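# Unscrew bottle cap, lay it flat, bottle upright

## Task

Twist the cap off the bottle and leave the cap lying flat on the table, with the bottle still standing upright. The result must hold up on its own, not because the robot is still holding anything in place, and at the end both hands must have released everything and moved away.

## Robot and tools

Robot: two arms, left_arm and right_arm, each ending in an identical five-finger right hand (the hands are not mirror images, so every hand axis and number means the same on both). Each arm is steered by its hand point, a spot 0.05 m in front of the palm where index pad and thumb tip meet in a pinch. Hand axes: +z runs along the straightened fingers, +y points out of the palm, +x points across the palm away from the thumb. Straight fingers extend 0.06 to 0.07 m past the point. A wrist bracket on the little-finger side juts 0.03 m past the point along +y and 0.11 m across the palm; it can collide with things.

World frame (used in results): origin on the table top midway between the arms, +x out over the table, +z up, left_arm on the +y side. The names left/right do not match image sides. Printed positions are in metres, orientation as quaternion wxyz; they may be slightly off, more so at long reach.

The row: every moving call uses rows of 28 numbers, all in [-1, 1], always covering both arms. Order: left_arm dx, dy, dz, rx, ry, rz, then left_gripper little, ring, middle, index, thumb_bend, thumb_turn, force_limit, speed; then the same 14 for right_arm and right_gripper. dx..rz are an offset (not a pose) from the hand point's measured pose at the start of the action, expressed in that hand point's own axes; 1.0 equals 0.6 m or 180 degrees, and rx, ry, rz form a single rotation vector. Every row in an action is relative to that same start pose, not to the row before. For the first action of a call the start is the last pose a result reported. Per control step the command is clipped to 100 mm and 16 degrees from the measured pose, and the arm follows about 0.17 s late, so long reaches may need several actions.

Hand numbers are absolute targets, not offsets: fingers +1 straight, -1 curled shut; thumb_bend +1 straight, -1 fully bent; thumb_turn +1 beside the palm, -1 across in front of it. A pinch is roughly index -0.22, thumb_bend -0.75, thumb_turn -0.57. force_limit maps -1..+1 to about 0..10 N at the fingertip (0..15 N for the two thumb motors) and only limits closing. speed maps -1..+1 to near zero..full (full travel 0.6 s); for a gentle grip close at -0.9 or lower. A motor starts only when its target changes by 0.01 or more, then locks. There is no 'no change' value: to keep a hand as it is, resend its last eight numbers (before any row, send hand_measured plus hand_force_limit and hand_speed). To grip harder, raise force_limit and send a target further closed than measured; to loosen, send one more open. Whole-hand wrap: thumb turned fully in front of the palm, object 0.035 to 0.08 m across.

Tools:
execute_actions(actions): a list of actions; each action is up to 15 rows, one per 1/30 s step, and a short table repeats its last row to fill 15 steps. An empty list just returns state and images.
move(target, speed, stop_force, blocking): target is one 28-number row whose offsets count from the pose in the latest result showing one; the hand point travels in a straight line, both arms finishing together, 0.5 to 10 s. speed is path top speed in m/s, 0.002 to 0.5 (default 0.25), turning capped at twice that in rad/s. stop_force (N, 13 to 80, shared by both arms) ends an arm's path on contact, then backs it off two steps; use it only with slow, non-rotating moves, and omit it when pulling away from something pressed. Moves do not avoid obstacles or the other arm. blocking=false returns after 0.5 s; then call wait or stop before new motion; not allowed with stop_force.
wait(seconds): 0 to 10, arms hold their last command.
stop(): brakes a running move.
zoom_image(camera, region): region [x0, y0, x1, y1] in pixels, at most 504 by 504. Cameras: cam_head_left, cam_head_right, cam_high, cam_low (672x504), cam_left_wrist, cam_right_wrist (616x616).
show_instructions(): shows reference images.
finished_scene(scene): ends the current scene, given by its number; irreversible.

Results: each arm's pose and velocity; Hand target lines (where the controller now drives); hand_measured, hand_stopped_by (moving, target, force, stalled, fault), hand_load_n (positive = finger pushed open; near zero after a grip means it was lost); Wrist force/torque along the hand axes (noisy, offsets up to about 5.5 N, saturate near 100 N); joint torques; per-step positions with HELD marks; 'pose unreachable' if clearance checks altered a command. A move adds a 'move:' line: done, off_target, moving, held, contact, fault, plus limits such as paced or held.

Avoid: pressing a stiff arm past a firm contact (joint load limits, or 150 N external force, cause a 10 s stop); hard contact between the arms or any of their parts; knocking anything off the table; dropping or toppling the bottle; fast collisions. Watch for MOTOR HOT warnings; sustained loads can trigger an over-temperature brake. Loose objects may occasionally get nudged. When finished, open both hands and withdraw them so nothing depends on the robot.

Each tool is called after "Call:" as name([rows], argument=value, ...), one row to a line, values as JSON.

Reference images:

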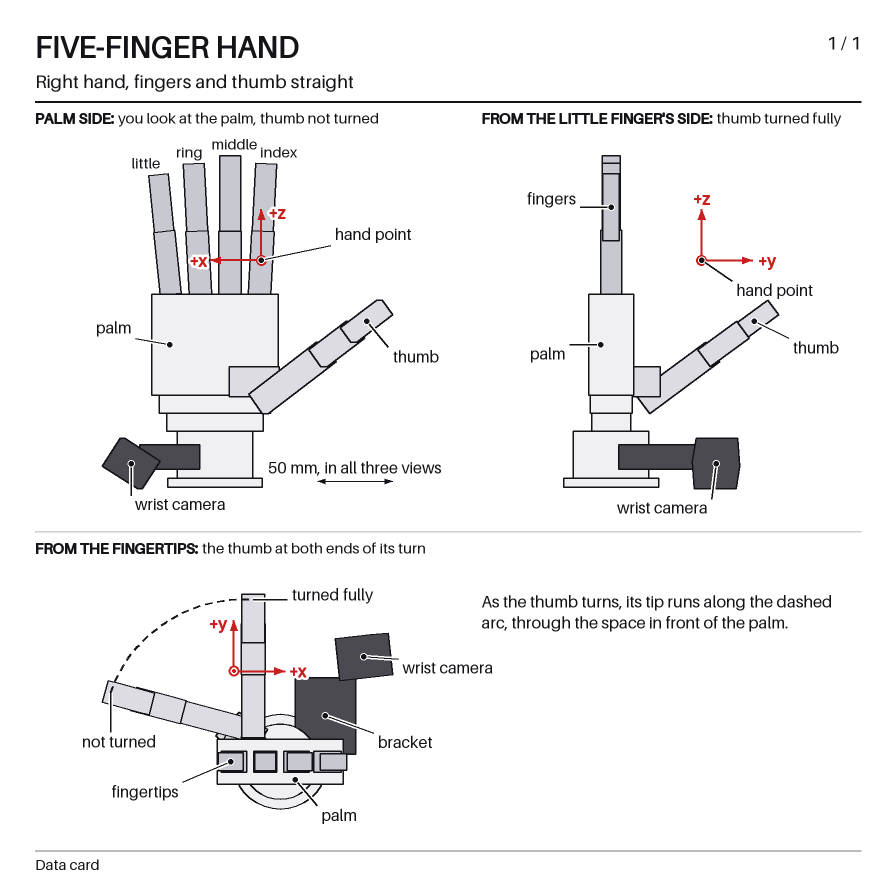

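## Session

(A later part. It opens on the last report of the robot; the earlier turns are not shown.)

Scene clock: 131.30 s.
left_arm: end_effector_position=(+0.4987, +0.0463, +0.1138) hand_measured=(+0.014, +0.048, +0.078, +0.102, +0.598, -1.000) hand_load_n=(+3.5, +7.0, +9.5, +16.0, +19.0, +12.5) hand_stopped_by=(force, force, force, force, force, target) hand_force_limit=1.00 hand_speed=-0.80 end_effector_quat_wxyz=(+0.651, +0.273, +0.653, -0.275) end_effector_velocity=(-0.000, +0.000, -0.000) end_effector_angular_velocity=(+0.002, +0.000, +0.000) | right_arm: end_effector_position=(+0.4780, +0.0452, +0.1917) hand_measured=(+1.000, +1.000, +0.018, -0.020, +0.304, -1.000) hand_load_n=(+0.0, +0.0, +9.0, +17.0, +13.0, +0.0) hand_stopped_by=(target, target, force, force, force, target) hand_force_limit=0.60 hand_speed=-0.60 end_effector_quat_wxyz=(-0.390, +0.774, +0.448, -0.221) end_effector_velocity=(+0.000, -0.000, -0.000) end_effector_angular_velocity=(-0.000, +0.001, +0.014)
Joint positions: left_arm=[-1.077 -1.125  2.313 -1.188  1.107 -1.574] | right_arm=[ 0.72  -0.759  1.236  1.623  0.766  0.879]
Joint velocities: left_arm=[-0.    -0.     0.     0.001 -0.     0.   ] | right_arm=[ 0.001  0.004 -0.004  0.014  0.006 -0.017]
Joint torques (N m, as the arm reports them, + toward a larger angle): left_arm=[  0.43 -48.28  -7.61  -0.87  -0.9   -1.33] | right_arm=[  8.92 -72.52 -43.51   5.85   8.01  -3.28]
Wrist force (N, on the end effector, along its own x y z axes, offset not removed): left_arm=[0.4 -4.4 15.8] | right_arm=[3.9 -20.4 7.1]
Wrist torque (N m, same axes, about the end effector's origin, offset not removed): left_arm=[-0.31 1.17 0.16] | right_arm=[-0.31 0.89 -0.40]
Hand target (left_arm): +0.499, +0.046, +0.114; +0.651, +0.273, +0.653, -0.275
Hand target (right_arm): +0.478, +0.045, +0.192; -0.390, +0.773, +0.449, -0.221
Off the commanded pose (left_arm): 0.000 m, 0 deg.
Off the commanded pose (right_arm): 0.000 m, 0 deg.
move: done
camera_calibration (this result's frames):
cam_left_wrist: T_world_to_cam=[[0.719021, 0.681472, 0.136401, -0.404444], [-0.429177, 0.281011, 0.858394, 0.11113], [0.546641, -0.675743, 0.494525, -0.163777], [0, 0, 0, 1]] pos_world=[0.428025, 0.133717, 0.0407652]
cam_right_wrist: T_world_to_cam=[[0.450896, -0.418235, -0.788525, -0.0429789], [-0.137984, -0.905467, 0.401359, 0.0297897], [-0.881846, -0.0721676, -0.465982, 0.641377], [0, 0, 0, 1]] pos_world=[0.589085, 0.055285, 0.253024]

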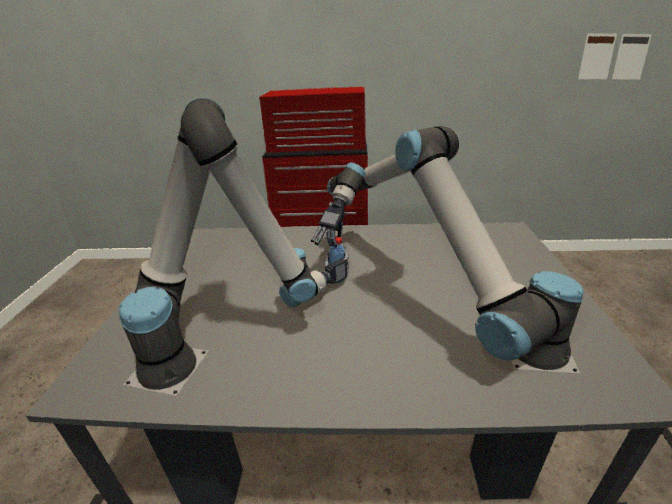

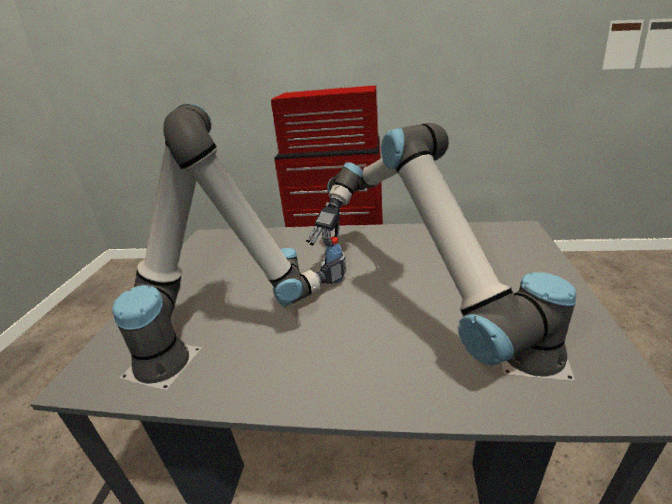

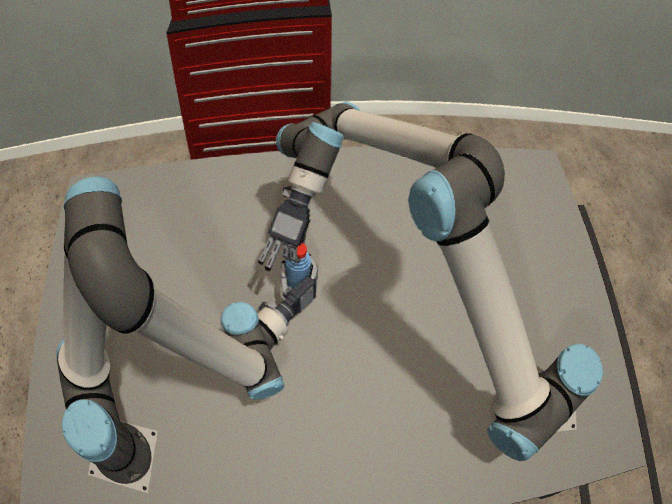

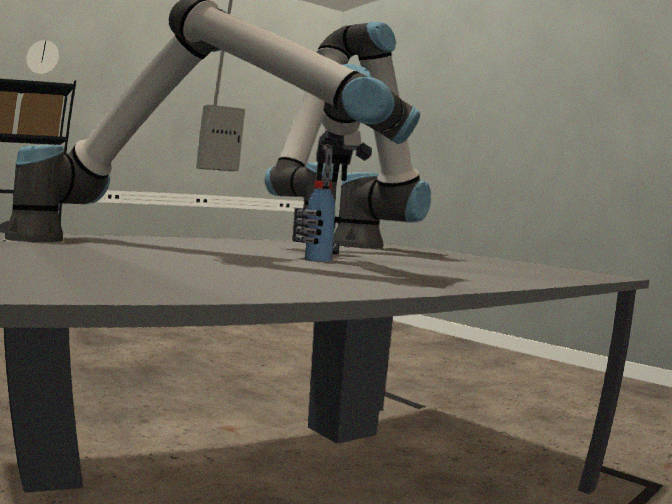

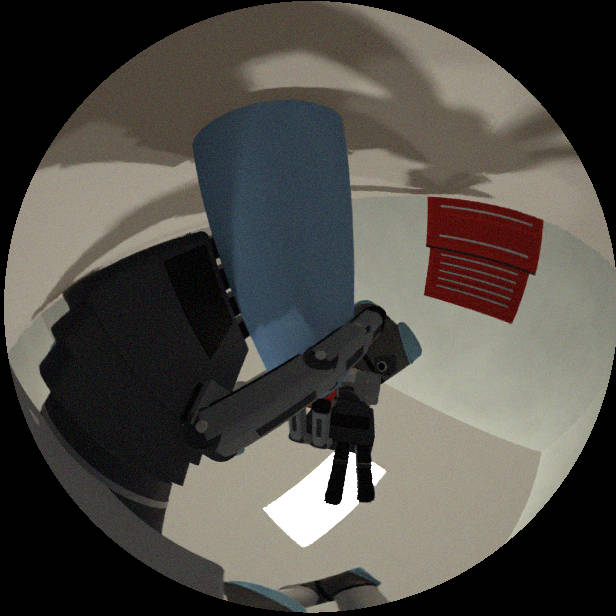

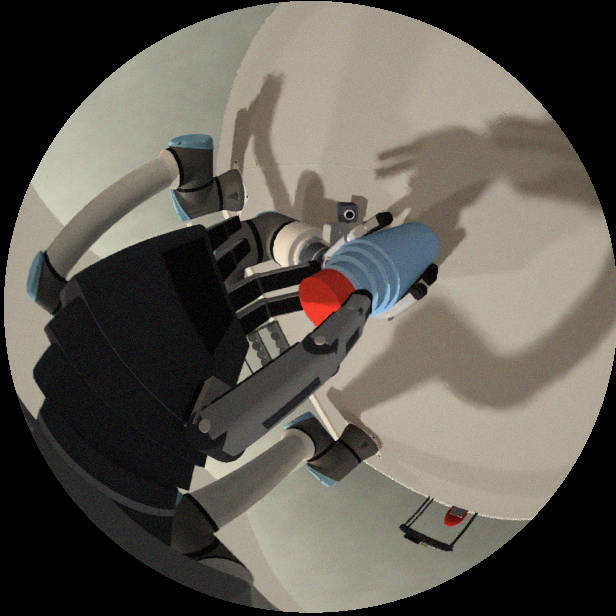

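Call:
move(target=[0,0,0,0,0,0,-1,-1,-1,-1,-1,-1,1,-0.8, 0,0,0,0,0,0, 1,1,0.5,0.5,0.6,-1,0.6,0.5])

Call:
move(target=[0,0,0,0,0,0,-1,-1,-1,-1,-1,-1,1,-0.8, 0.0339,-0.0027,-0.002,0,0.539,0.392, 1,1,0.5,0.5,0.6,-1,0.6,0.5], speed=0.4)

Call:
move(target=[0,0,0,0,0,0,-1,-1,-1,-1,-1,-1,1,-0.8, 0,0,0,0,0,0, 1,1,-0.5,-0.5,-0.9,-1,0.6,-0.6])

Call:
move(target=[0,0,0,0,0,0,-1,-1,-1,-1,-1,-1,1,-0.8, 0,0.0102,-0.0168,0,-0.270,-0.196, 1,1,-0.5,-0.5,-0.9,-1,0.6,-0.6], speed=0.3)

Call:
move(target=[0,0,0,0,0,0,-1,-1,-1,-1,-1,-1,1,-0.8, -0.0022,0.008,-0.0138,0,-0.270,-0.196, 1,1,-0.5,-0.5,-0.9,-1,0.6,-0.6], speed=0.3)

Call:
zoom_image(camera="cam_low", region=[260,130,400,260])

Scene clock: 132.57 s.
left_arm: end_effector_position=(+0.4987, +0.0463, +0.1138) hand_measured=(+0.014, +0.048, +0.078, +0.102, +0.598, -1.000) hand_load_n=(+5.5, +6.5, +6.0, +10.0, +23.0, +8.0) hand_stopped_by=(force, force, force, force, force, target) hand_force_limit=1.00 hand_speed=-0.80 end_effector_quat_wxyz=(+0.651, +0.273, +0.653, -0.275) end_effector_velocity=(-0.000, +0.000, -0.000) end_effector_angular_velocity=(-0.001, -0.000, -0.000) | right_arm: end_effector_position=(+0.4780, +0.0452, +0.1917) hand_measured=(+1.000, +1.000, +0.500, +0.500, +0.600, -1.000) hand_load_n=(+0.0, +0.0, +0.0, +0.0, +0.0, +0.0) hand_stopped_by=(target, target, target, target, target, target) hand_force_limit=0.60 hand_speed=0.50 end_effector_quat_wxyz=(-0.390, +0.774, +0.448, -0.221) end_effector_velocity=(+0.000, -0.000, -0.001) end_effector_angular_velocity=(+0.000, +0.000, -0.001)
Joint positions: left_arm=[-1.077 -1.125  2.314 -1.188  1.107 -1.574] | right_arm=[ 0.72  -0.759  1.236  1.623  0.766  0.879]
Joint velocities: left_arm=[-0.    -0.     0.001 -0.001 -0.    -0.   ] | right_arm=[-0.001  0.001 -0.    -0.001 -0.001  0.001]
Joint torques (N m, as the arm reports them, + toward a larger angle): left_arm=[ -1.14 -48.5  -10.64  -0.85  -2.13  -1.08] | right_arm=[ -17.07 -103.56  -22.1     1.09   -4.67    3.57]
Wrist force (N, on the end effector, along its own x y z axes, offset not removed): left_arm=[-3.5 -0.3 -2.8] | right_arm=[-0.3 0.8 2.7]
Wrist torque (N m, same axes, about the end effector's origin, offset not removed): left_arm=[-0.14 -0.31 0.17] | right_arm=[-0.32 0.00 0.04]
Hand target (left_arm): +0.499, +0.046, +0.114; +0.651, +0.273, +0.653, -0.275
Hand target (right_arm): +0.478, +0.045, +0.192; -0.390, +0.774, +0.448, -0.221
Off the commanded pose (left_arm): 0.000 m, 0 deg.
Off the commanded pose (right_arm): 0.000 m, 0 deg.
move: done
camera_calibration (this result's frames):
cam_left_wrist: T_world_to_cam=[[0.719021, 0.68147, 0.136408, -0.404448], [-0.429173, 0.280999, 0.8584, 0.11113], [0.546643, -0.67575, 0.494512, -0.163765], [0, 0, 0, 1]] pos_world=[0.428022, 0.133727, 0.0407604]
cam_right_wrist: T_world_to_cam=[[0.451, -0.418169, -0.788501, -0.043019], [-0.137848, -0.905485, 0.401365, 0.0297462], [-0.881815, -0.0723221, -0.466018, 0.641365], [0, 0, 0, 1]] pos_world=[0.589067, 0.0553304, 0.253028]

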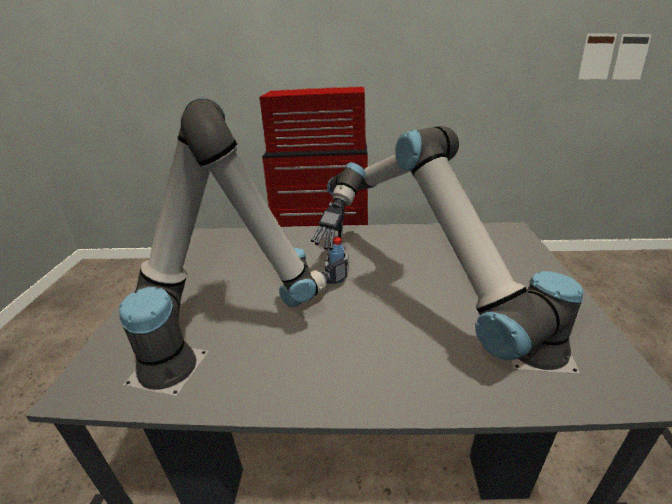

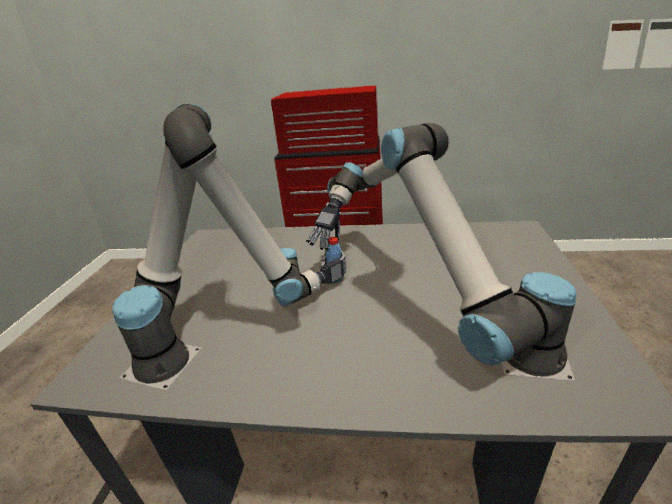

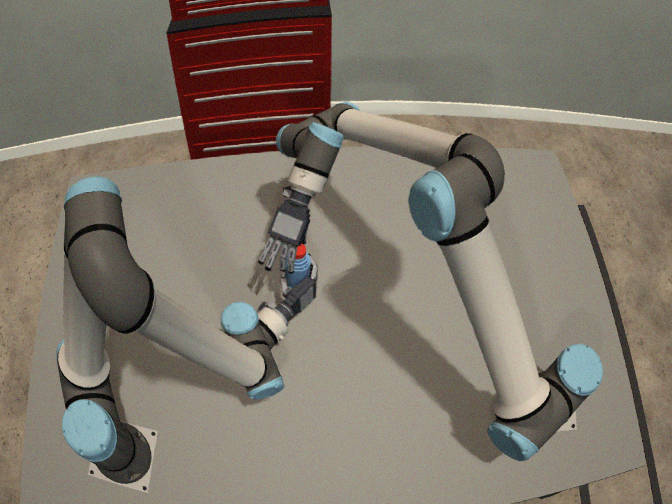

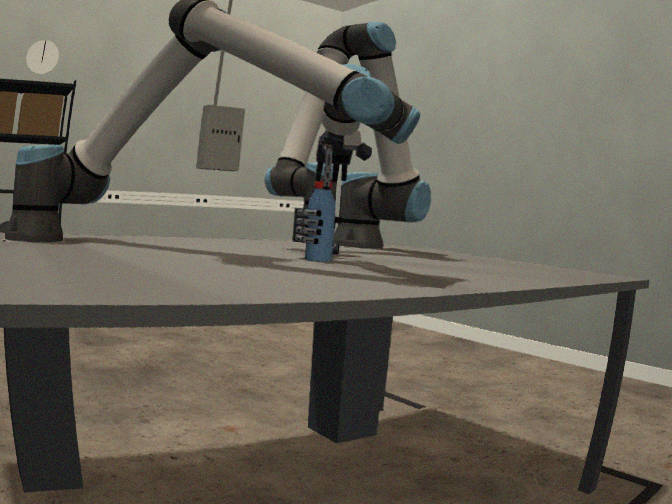

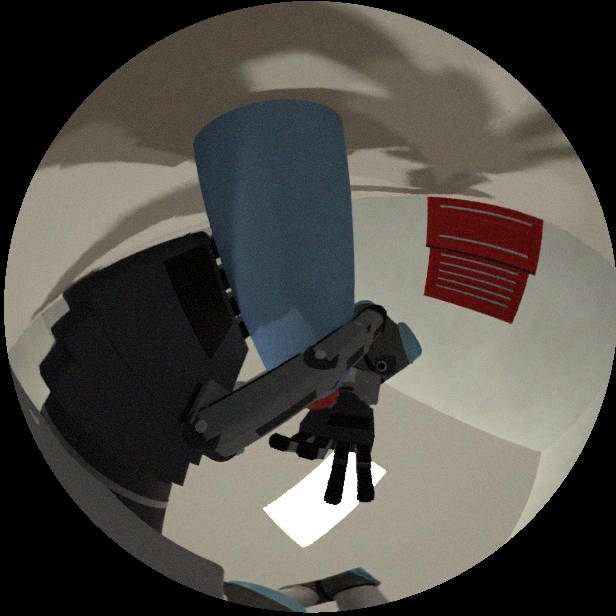

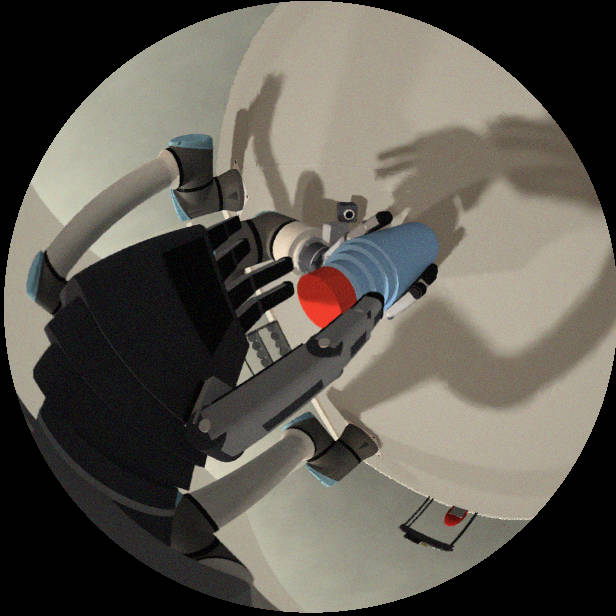

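Scene clock: 135.87 s.
left_arm: end_effector_position=(+0.4987, +0.0463, +0.1138) hand_measured=(+0.014, +0.048, +0.078, +0.102, +0.598, -1.000) hand_load_n=(+5.5, +6.5, +6.0, +10.0, +23.0, +8.0) hand_stopped_by=(force, force, force, force, force, target) hand_force_limit=1.00 hand_speed=-0.80 end_effector_quat_wxyz=(+0.651, +0.273, +0.653, -0.275) end_effector_velocity=(-0.000, +0.000, -0.001) end_effector_angular_velocity=(+0.001, +0.000, -0.000) | right_arm: end_effector_position=(+0.4881, +0.0629, +0.1939) hand_measured=(+1.000, +1.000, +0.500, +0.500, +0.600, -1.000) hand_load_n=(+0.0, +0.0, +0.0, +0.0, +0.0, +0.0) hand_stopped_by=(target, target, target, target, target, target) hand_force_limit=0.60 hand_speed=0.50 end_effector_quat_wxyz=(-0.397, +0.770, -0.442, +0.232) end_effector_velocity=(-0.000, -0.000, -0.001) end_effector_angular_velocity=(-0.003, +0.001, -0.016)
Joint positions: left_arm=[-1.077 -1.125  2.314 -1.188  1.107 -1.574] | right_arm=[ 0.947 -1.241  1.727  0.15   1.81   3.307]
Joint velocities: left_arm=[ 0.     0.001  0.    -0.     0.001  0.   ] | right_arm=[ 0.005  0.003 -0.004  0.007  0.018  0.012]
Joint torques (N m, as the arm reports them, + toward a larger angle): left_arm=[ -1.49 -48.27 -10.98  -0.63  -2.38  -1.17] | right_arm=[ 18.69 -46.81 -52.11   4.66   3.54   3.8 ]
Wrist force (N, on the end effector, along its own x y z axes, offset not removed): left_arm=[-6.5 -0.2 -4.0] | right_arm=[3.3 1.7 -4.4]
Wrist torque (N m, same axes, about the end effector's origin, offset not removed): left_arm=[-0.05 0.21 -0.15] | right_arm=[0.63 -0.22 0.35]
Hand target (left_arm): +0.499, +0.046, +0.114; +0.651, +0.273, +0.653, -0.275
Hand target (right_arm): +0.488, +0.063, +0.194; -0.397, +0.770, -0.443, +0.232
Off the commanded pose (left_arm): 0.000 m, 0 deg.
Off the commanded pose (right_arm): 0.000 m, 0 deg.
move: done
camera_calibration (this result's frames):
cam_left_wrist: T_world_to_cam=[[0.719021, 0.68147, 0.136408, -0.404448], [-0.429173, 0.280998, 0.8584, 0.11113], [0.546643, -0.675751, 0.494512, -0.163765], [0, 0, 0, 1]] pos_world=[0.428022, 0.133728, 0.0407603]
cam_right_wrist: T_world_to_cam=[[-0.569764, -0.171134, -0.803792, 0.447128], [-0.72557, 0.564031, 0.394229, 0.242062], [0.385898, 0.807825, -0.445534, -0.0255847], [0, 0, 0, 1]] pos_world=[0.440263, -0.0393436, 0.252571]

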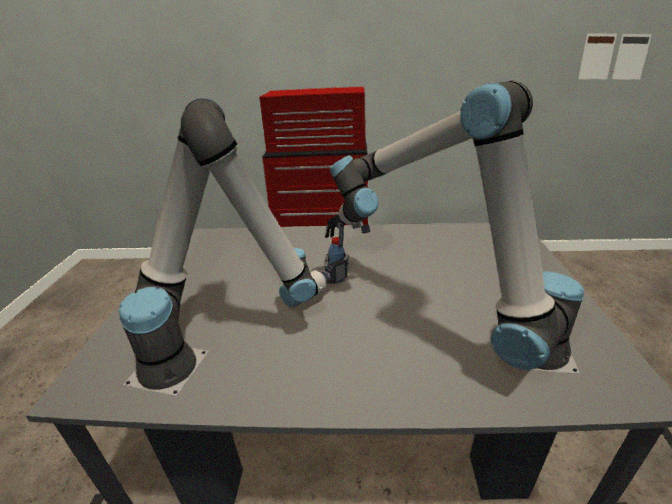

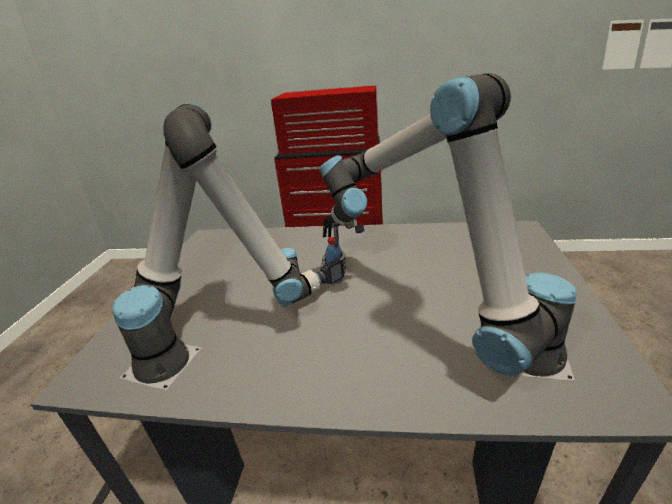

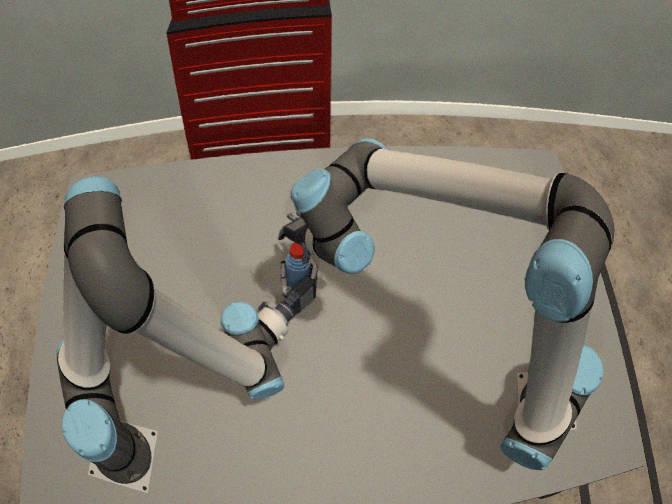

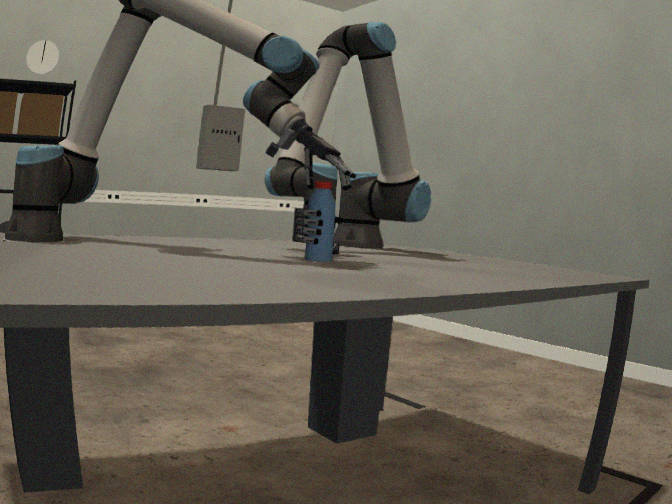

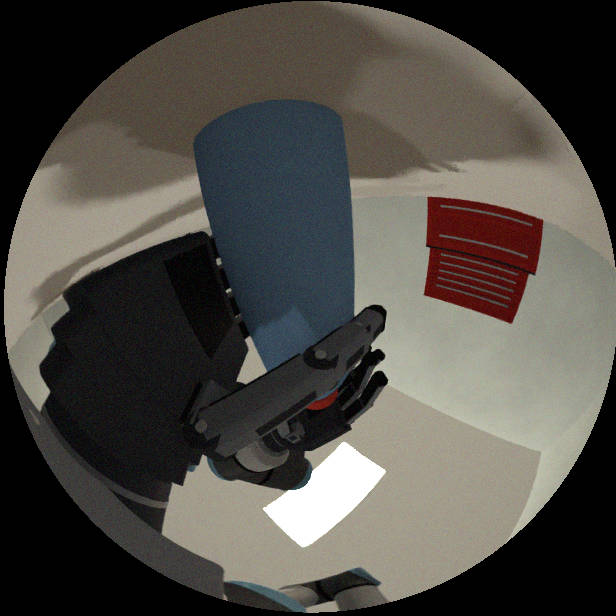

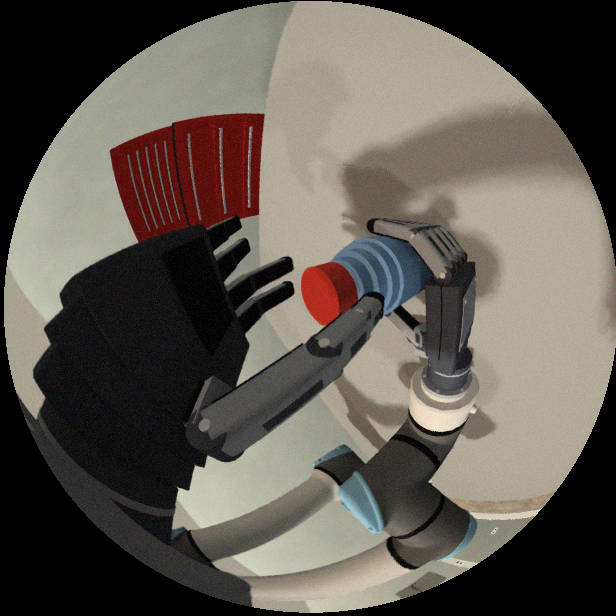

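Scene clock: 136.93 s.
left_arm: end_effector_position=(+0.4987, +0.0463, +0.1138) hand_measured=(+0.014, +0.048, +0.078, +0.102, +0.598, -1.000) hand_load_n=(+6.0, +6.5, +6.0, +10.5, +22.0, +8.0) hand_stopped_by=(force, force, force, force, force, target) hand_force_limit=1.00 hand_speed=-0.80 end_effector_quat_wxyz=(+0.651, +0.273, +0.653, -0.275) end_effector_velocity=(+0.000, -0.000, +0.001) end_effector_angular_velocity=(-0.002, -0.001, -0.000) | right_arm: end_effector_position=(+0.4881, +0.0629, +0.1939) hand_measured=(+1.000, +1.000, +0.022, -0.020, +0.300, -1.000) hand_load_n=(+0.0, +0.0, +7.5, +10.5, +13.5, +0.5) hand_stopped_by=(target, target, force, force, force, target) hand_force_limit=0.60 hand_speed=-0.60 end_effector_quat_wxyz=(-0.397, +0.770, -0.442, +0.232) end_effector_velocity=(+0.000, +0.000, +0.002) end_effector_angular_velocity=(+0.003, -0.003, +0.000)
Joint positions: left_arm=[-1.077 -1.125  2.314 -1.188  1.107 -1.574] | right_arm=[ 0.947 -1.241  1.727  0.15   1.81   3.307]
Joint velocities: left_arm=[-0.    -0.001 -0.    -0.001  0.     0.   ] | right_arm=[-0.    -0.002 -0.001 -0.001 -0.    -0.   ]
Joint torques (N m, as the arm reports them, + toward a larger angle): left_arm=[  0.43 -51.18 -11.06  -0.73  -2.21  -1.49] | right_arm=[-13.39 -76.7  -24.2    0.07  -3.24  -4.45]
Wrist force (N, on the end effector, along its own x y z axes, offset not removed): left_arm=[-3.7 -2.5 -4.6] | right_arm=[2.8 -0.5 11.1]
Wrist torque (N m, same axes, about the end effector's origin, offset not removed): left_arm=[0.19 0.13 0.21] | right_arm=[-0.43 -0.68 0.20]
Hand target (left_arm): +0.499, +0.046, +0.114; +0.651, +0.273, +0.653, -0.275
Hand target (right_arm): +0.488, +0.063, +0.194; -0.397, +0.770, -0.442, +0.232
Off the commanded pose (left_arm): 0.000 m, 0 deg.
Off the commanded pose (right_arm): 0.000 m, 0 deg.
move: done
camera_calibration (this result's frames):
cam_left_wrist: T_world_to_cam=[[0.719021, 0.68147, 0.136408, -0.404448], [-0.429173, 0.280998, 0.8584, 0.11113], [0.546643, -0.67575, 0.494512, -0.163765], [0, 0, 0, 1]] pos_world=[0.428022, 0.133728, 0.0407603]
cam_right_wrist: T_world_to_cam=[[-0.569723, -0.171089, -0.803831, 0.447141], [-0.725585, 0.564021, 0.394217, 0.242073], [0.385931, 0.807842, -0.445475, -0.0256288], [0, 0, 0, 1]] pos_world=[0.440282, -0.0393293, 0.25258]

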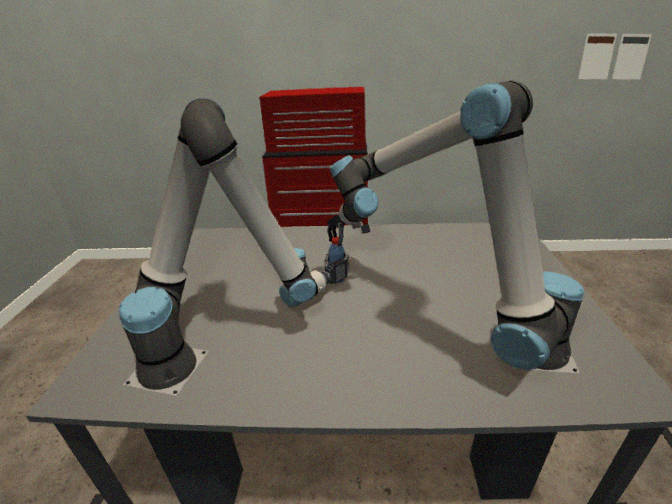

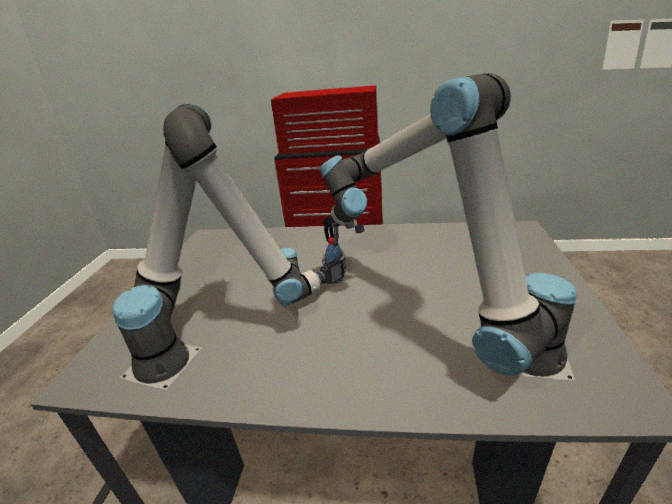

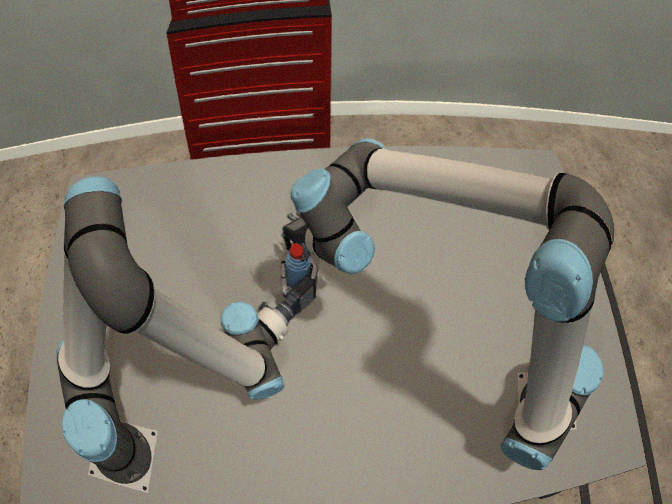

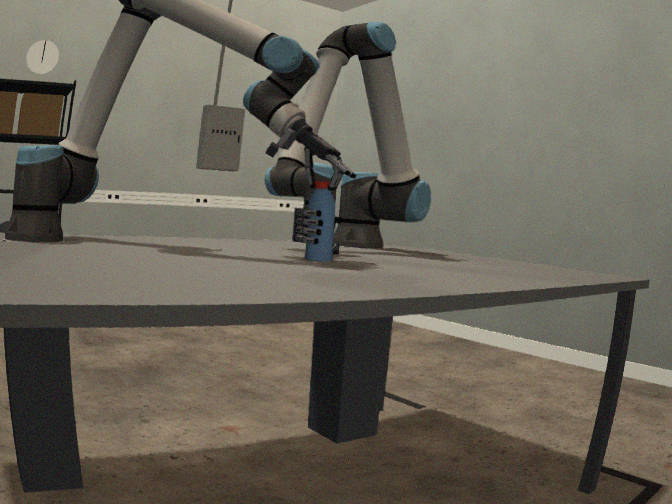

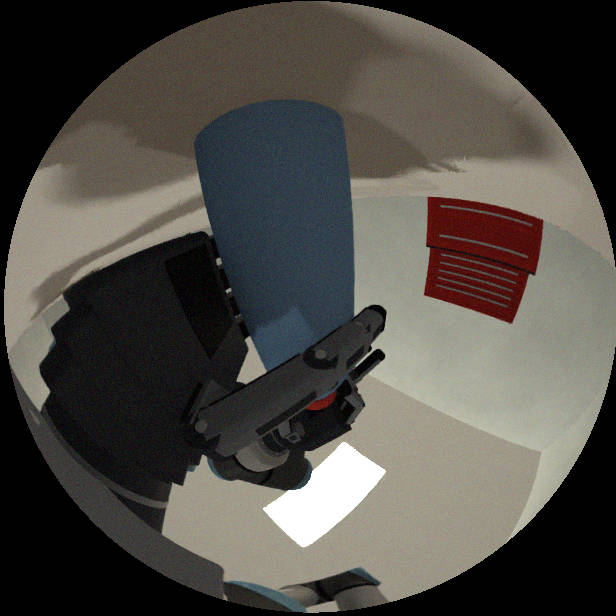

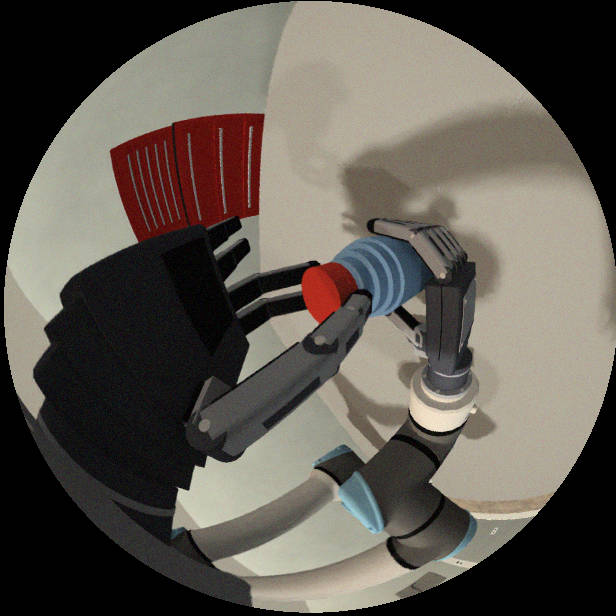

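Scene clock: 139.33 s.
left_arm: end_effector_position=(+0.4987, +0.0463, +0.1138) hand_measured=(+0.014, +0.048, +0.078, +0.102, +0.598, -1.000) hand_load_n=(+4.0, +5.5, +6.5, +12.0, +21.5, +9.5) hand_stopped_by=(force, force, force, force, force, target) hand_force_limit=1.00 hand_speed=-0.80 end_effector_quat_wxyz=(+0.651, +0.273, +0.653, -0.275) end_effector_velocity=(+0.000, +0.000, -0.001) end_effector_angular_velocity=(+0.001, +0.000, +0.000) | right_arm: end_effector_position=(+0.4780, +0.0570, +0.1949) hand_measured=(+1.000, +1.000, +0.022, -0.020, +0.300, -1.000) hand_load_n=(+0.0, +0.0, +5.5, +11.0, +13.5, +1.5) hand_stopped_by=(target, target, force, force, force, target) hand_force_limit=0.60 hand_speed=-0.60 end_effector_quat_wxyz=(-0.455, +0.890, +0.003, +0.006) end_effector_velocity=(-0.001, -0.001, +0.000) end_effector_angular_velocity=(-0.005, +0.001, +0.014)
Joint positions: left_arm=[-1.077 -1.125  2.314 -1.188  1.107 -1.574] | right_arm=[ 0.705 -1.135  1.613  0.442  0.828  2.398]
Joint velocities: left_arm=[ 0.     0.001 -0.     0.    -0.    -0.   ] | right_arm=[-0.001  0.005 -0.007  0.018 -0.006 -0.019]
Joint torques (N m, as the arm reports them, + toward a larger angle): left_arm=[  0.15 -50.39 -10.78  -0.77  -2.08  -1.17] | right_arm=[-20.92 -48.44 -46.21   6.71  -2.75  -4.4 ]
Wrist force (N, on the end effector, along its own x y z axes, offset not removed): left_arm=[-5.0 -5.7 -2.6] | right_arm=[-2.5 -12.4 -1.9]
Wrist torque (N m, same axes, about the end effector's origin, offset not removed): left_arm=[-0.21 0.24 0.01] | right_arm=[-0.30 0.35 -0.24]
Hand target (left_arm): +0.499, +0.046, +0.114; +0.651, +0.273, +0.653, -0.275
Hand target (right_arm): +0.478, +0.057, +0.195; -0.455, +0.891, +0.004, +0.006
Off the commanded pose (left_arm): 0.000 m, 0 deg.
Off the commanded pose (right_arm): 0.000 m, 0 deg.
move: done
camera_calibration (this result's frames):
cam_left_wrist: T_world_to_cam=[[0.71902, 0.681471, 0.136408, -0.404448], [-0.429173, 0.280997, 0.8584, 0.11113], [0.546644, -0.67575, 0.494512, -0.163766], [0, 0, 0, 1]] pos_world=[0.428022, 0.133728, 0.0407603]
cam_right_wrist: T_world_to_cam=[[-0.130619, -0.587929, -0.798297, 0.253946], [-0.854807, -0.341111, 0.391086, 0.351655], [-0.502239, 0.733473, -0.458011, 0.414746], [0, 0, 0, 1]] pos_world=[0.542069, -0.034949, 0.255154]

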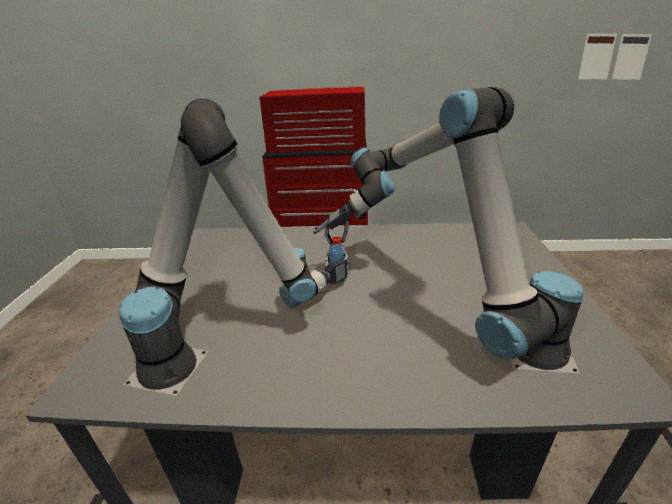

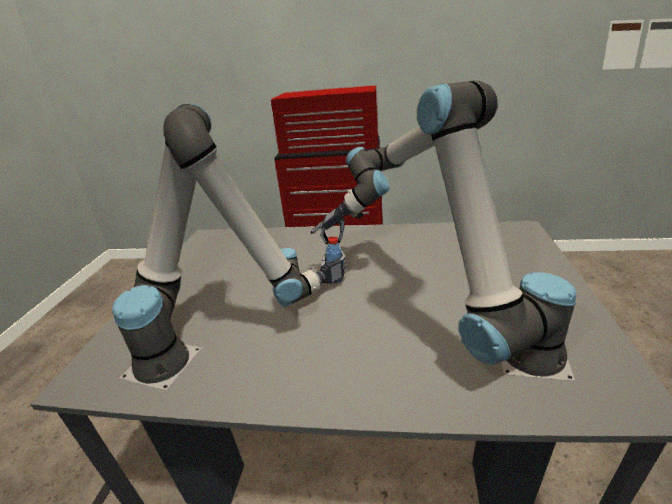

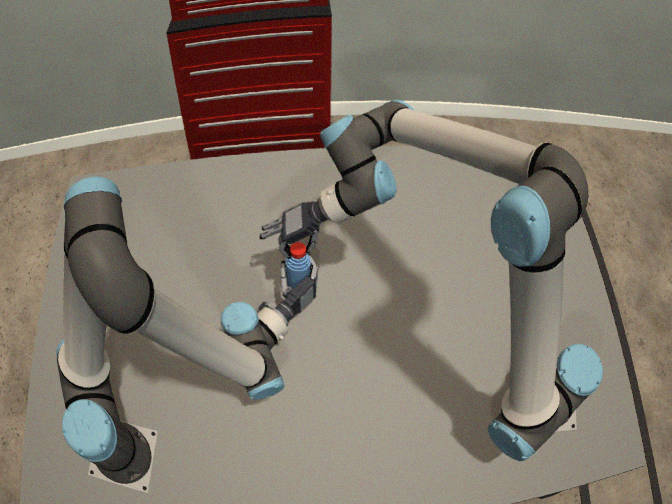

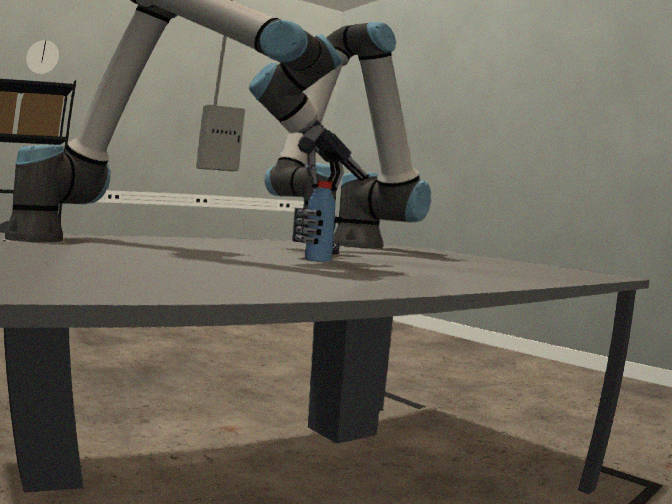

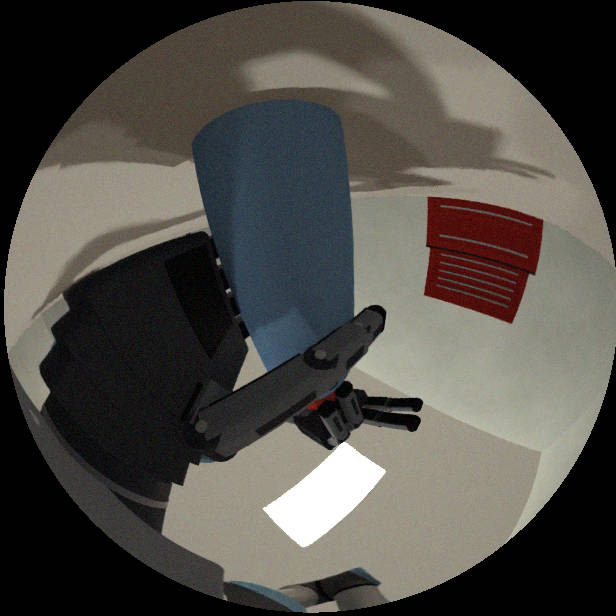

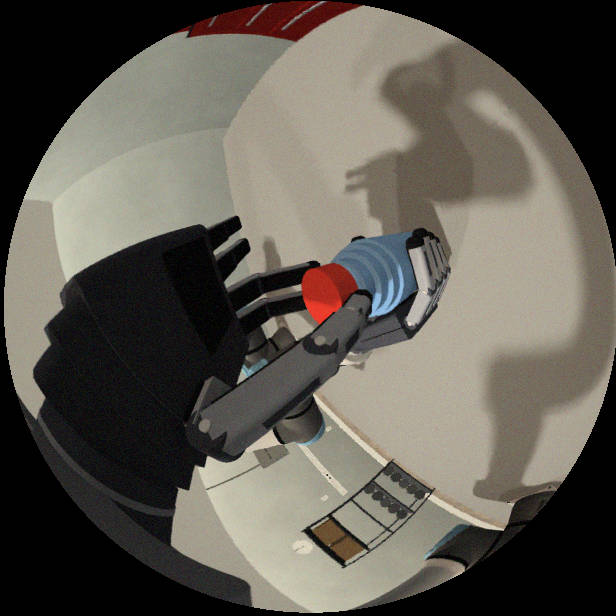

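Scene clock: 141.73 s.
left_arm: end_effector_position=(+0.4987, +0.0463, +0.1138) hand_measured=(+0.016, +0.048, +0.078, +0.102, +0.598, -1.000) hand_load_n=(+7.5, +6.5, +3.5, +5.5, +25.0, +3.5) hand_stopped_by=(force, force, force, force, force, target) hand_force_limit=1.00 hand_speed=-0.80 end_effector_quat_wxyz=(+0.651, +0.273, +0.653, -0.275) end_effector_velocity=(+0.000, -0.000, +0.000) end_effector_angular_velocity=(+0.000, +0.000, +0.000) | right_arm: end_effector_position=(+0.4767, +0.0475, +0.1958) hand_measured=(+1.000, +1.000, +0.022, -0.020, +0.302, -1.000) hand_load_n=(+0.0, +0.0, +2.0, +7.5, +17.5, +5.0) hand_stopped_by=(target, target, force, force, force, target) hand_force_limit=0.60 hand_speed=-0.60 end_effector_quat_wxyz=(-0.391, +0.773, +0.448, -0.221) end_effector_velocity=(-0.000, -0.000, -0.000) end_effector_angular_velocity=(-0.002, +0.004, +0.015)
Joint positions: left_arm=[-1.077 -1.125  2.314 -1.188  1.107 -1.574] | right_arm=[ 0.723 -0.76   1.232  1.628  0.764  0.88 ]
Joint velocities: left_arm=[-0.    -0.001 -0.001  0.002 -0.    -0.   ] | right_arm=[ 0.001  0.005 -0.004  0.015  0.006 -0.017]
Joint torques (N m, as the arm reports them, + toward a larger angle): left_arm=[ -1.22 -48.39 -12.94  -0.83   3.35  -1.39] | right_arm=[ 26.73 -76.21 -51.47   7.45  -0.58  -4.62]
Wrist force (N, on the end effector, along its own x y z axes, offset not removed): left_arm=[-12.6 3.0 -13.5] | right_arm=[-10.7 6.7 -11.5]
Wrist torque (N m, same axes, about the end effector's origin, offset not removed): left_arm=[-0.28 -0.28 -0.44] | right_arm=[0.32 0.94 0.20]
Hand target (left_arm): +0.499, +0.046, +0.114; +0.651, +0.273, +0.653, -0.275
Hand target (right_arm): +0.477, +0.047, +0.196; -0.390, +0.773, +0.449, -0.221
Off the commanded pose (left_arm): 0.000 m, 0 deg.
Off the commanded pose (right_arm): 0.000 m, 0 deg.
move: done
camera_calibration (this result's frames):
cam_left_wrist: T_world_to_cam=[[0.719045, 0.681444, 0.136414, -0.404453], [-0.42916, 0.281002, 0.858405, 0.111124], [0.546623, -0.675775, 0.494502, -0.163746], [0, 0, 0, 1]] pos_world=[0.428017, 0.133731, 0.0407561]
cam_right_wrist: T_world_to_cam=[[0.450747, -0.416905, -0.789315, -0.0380396], [-0.136624, -0.906038, 0.400536, 0.0295364], [-0.882135, -0.0727009, -0.465353, 0.642324], [0, 0, 0, 1]] pos_world=[0.587798, 0.0575997, 0.257052]

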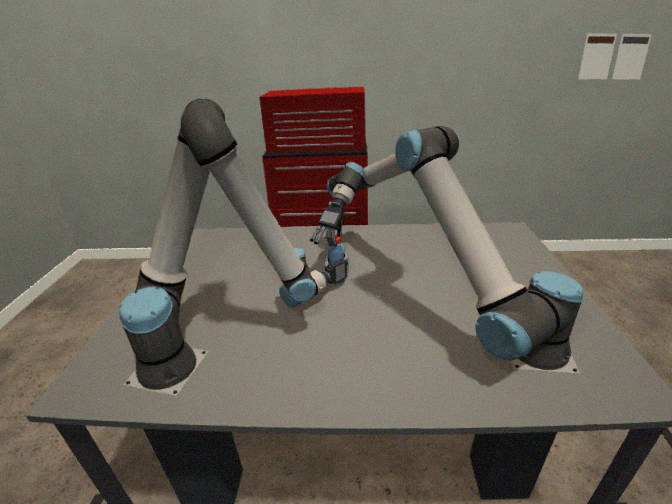

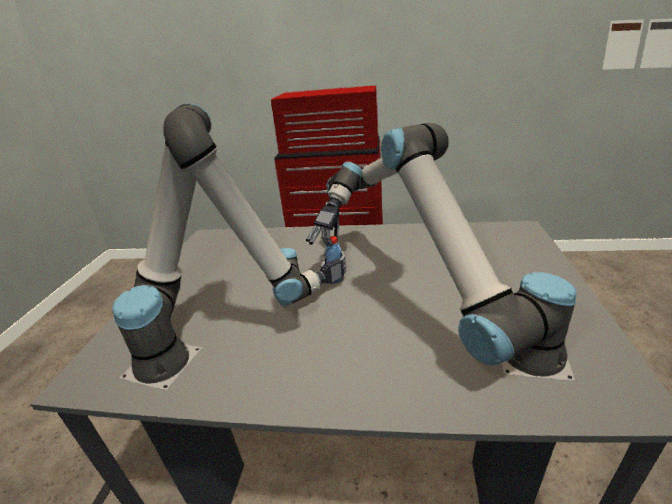

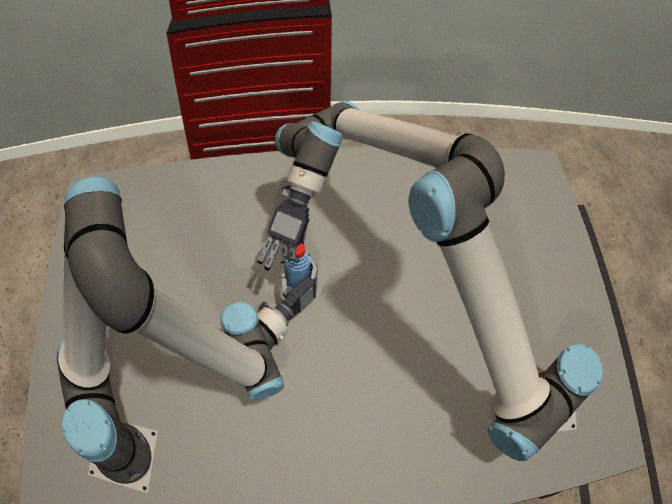

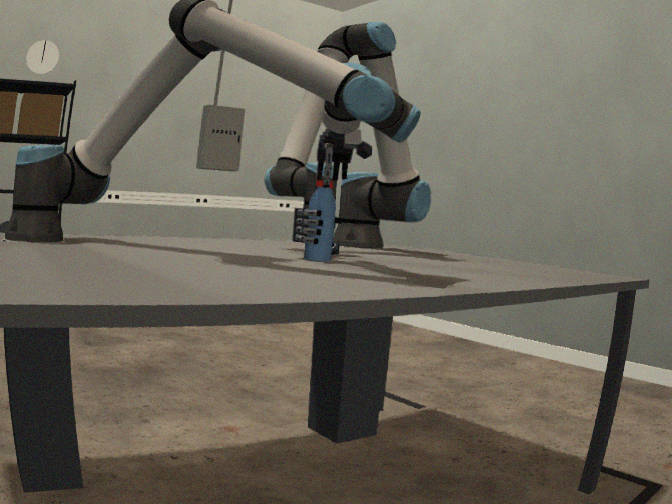

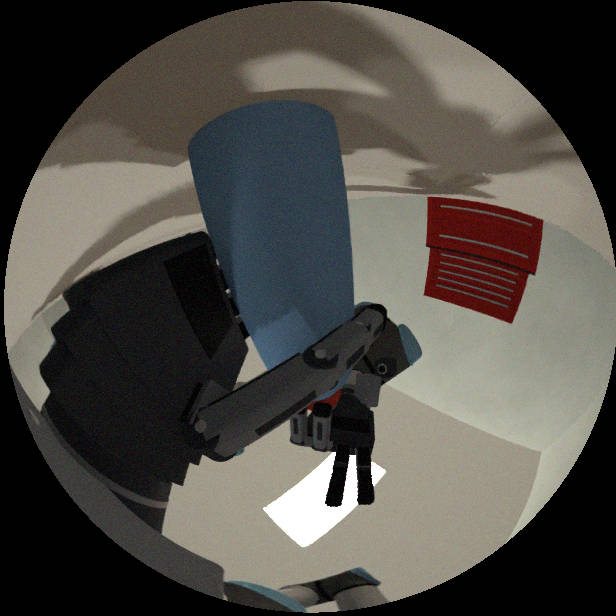

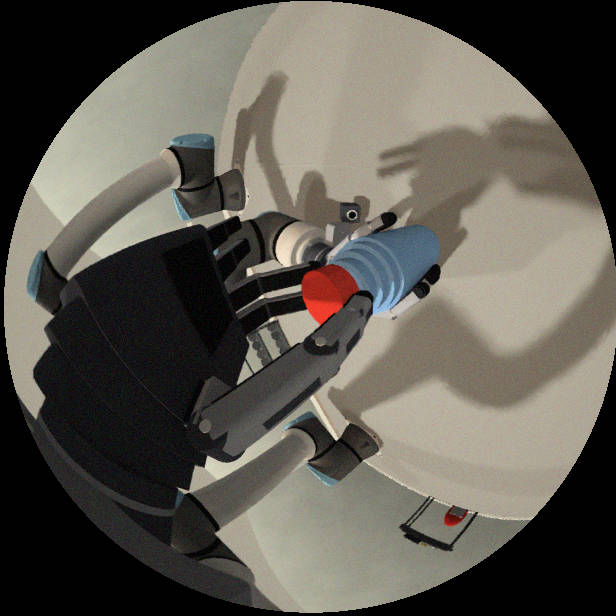

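Region (260, 130, 400, 260) of cam_low's 672x504 image, scaled by 3.600, with more detail than that image has; it fills the top 468 rows of this view, and the rest is white.

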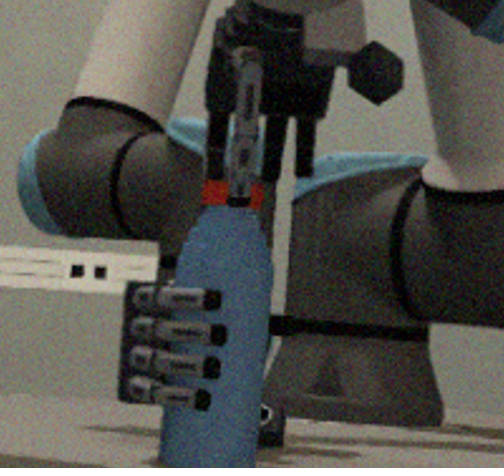

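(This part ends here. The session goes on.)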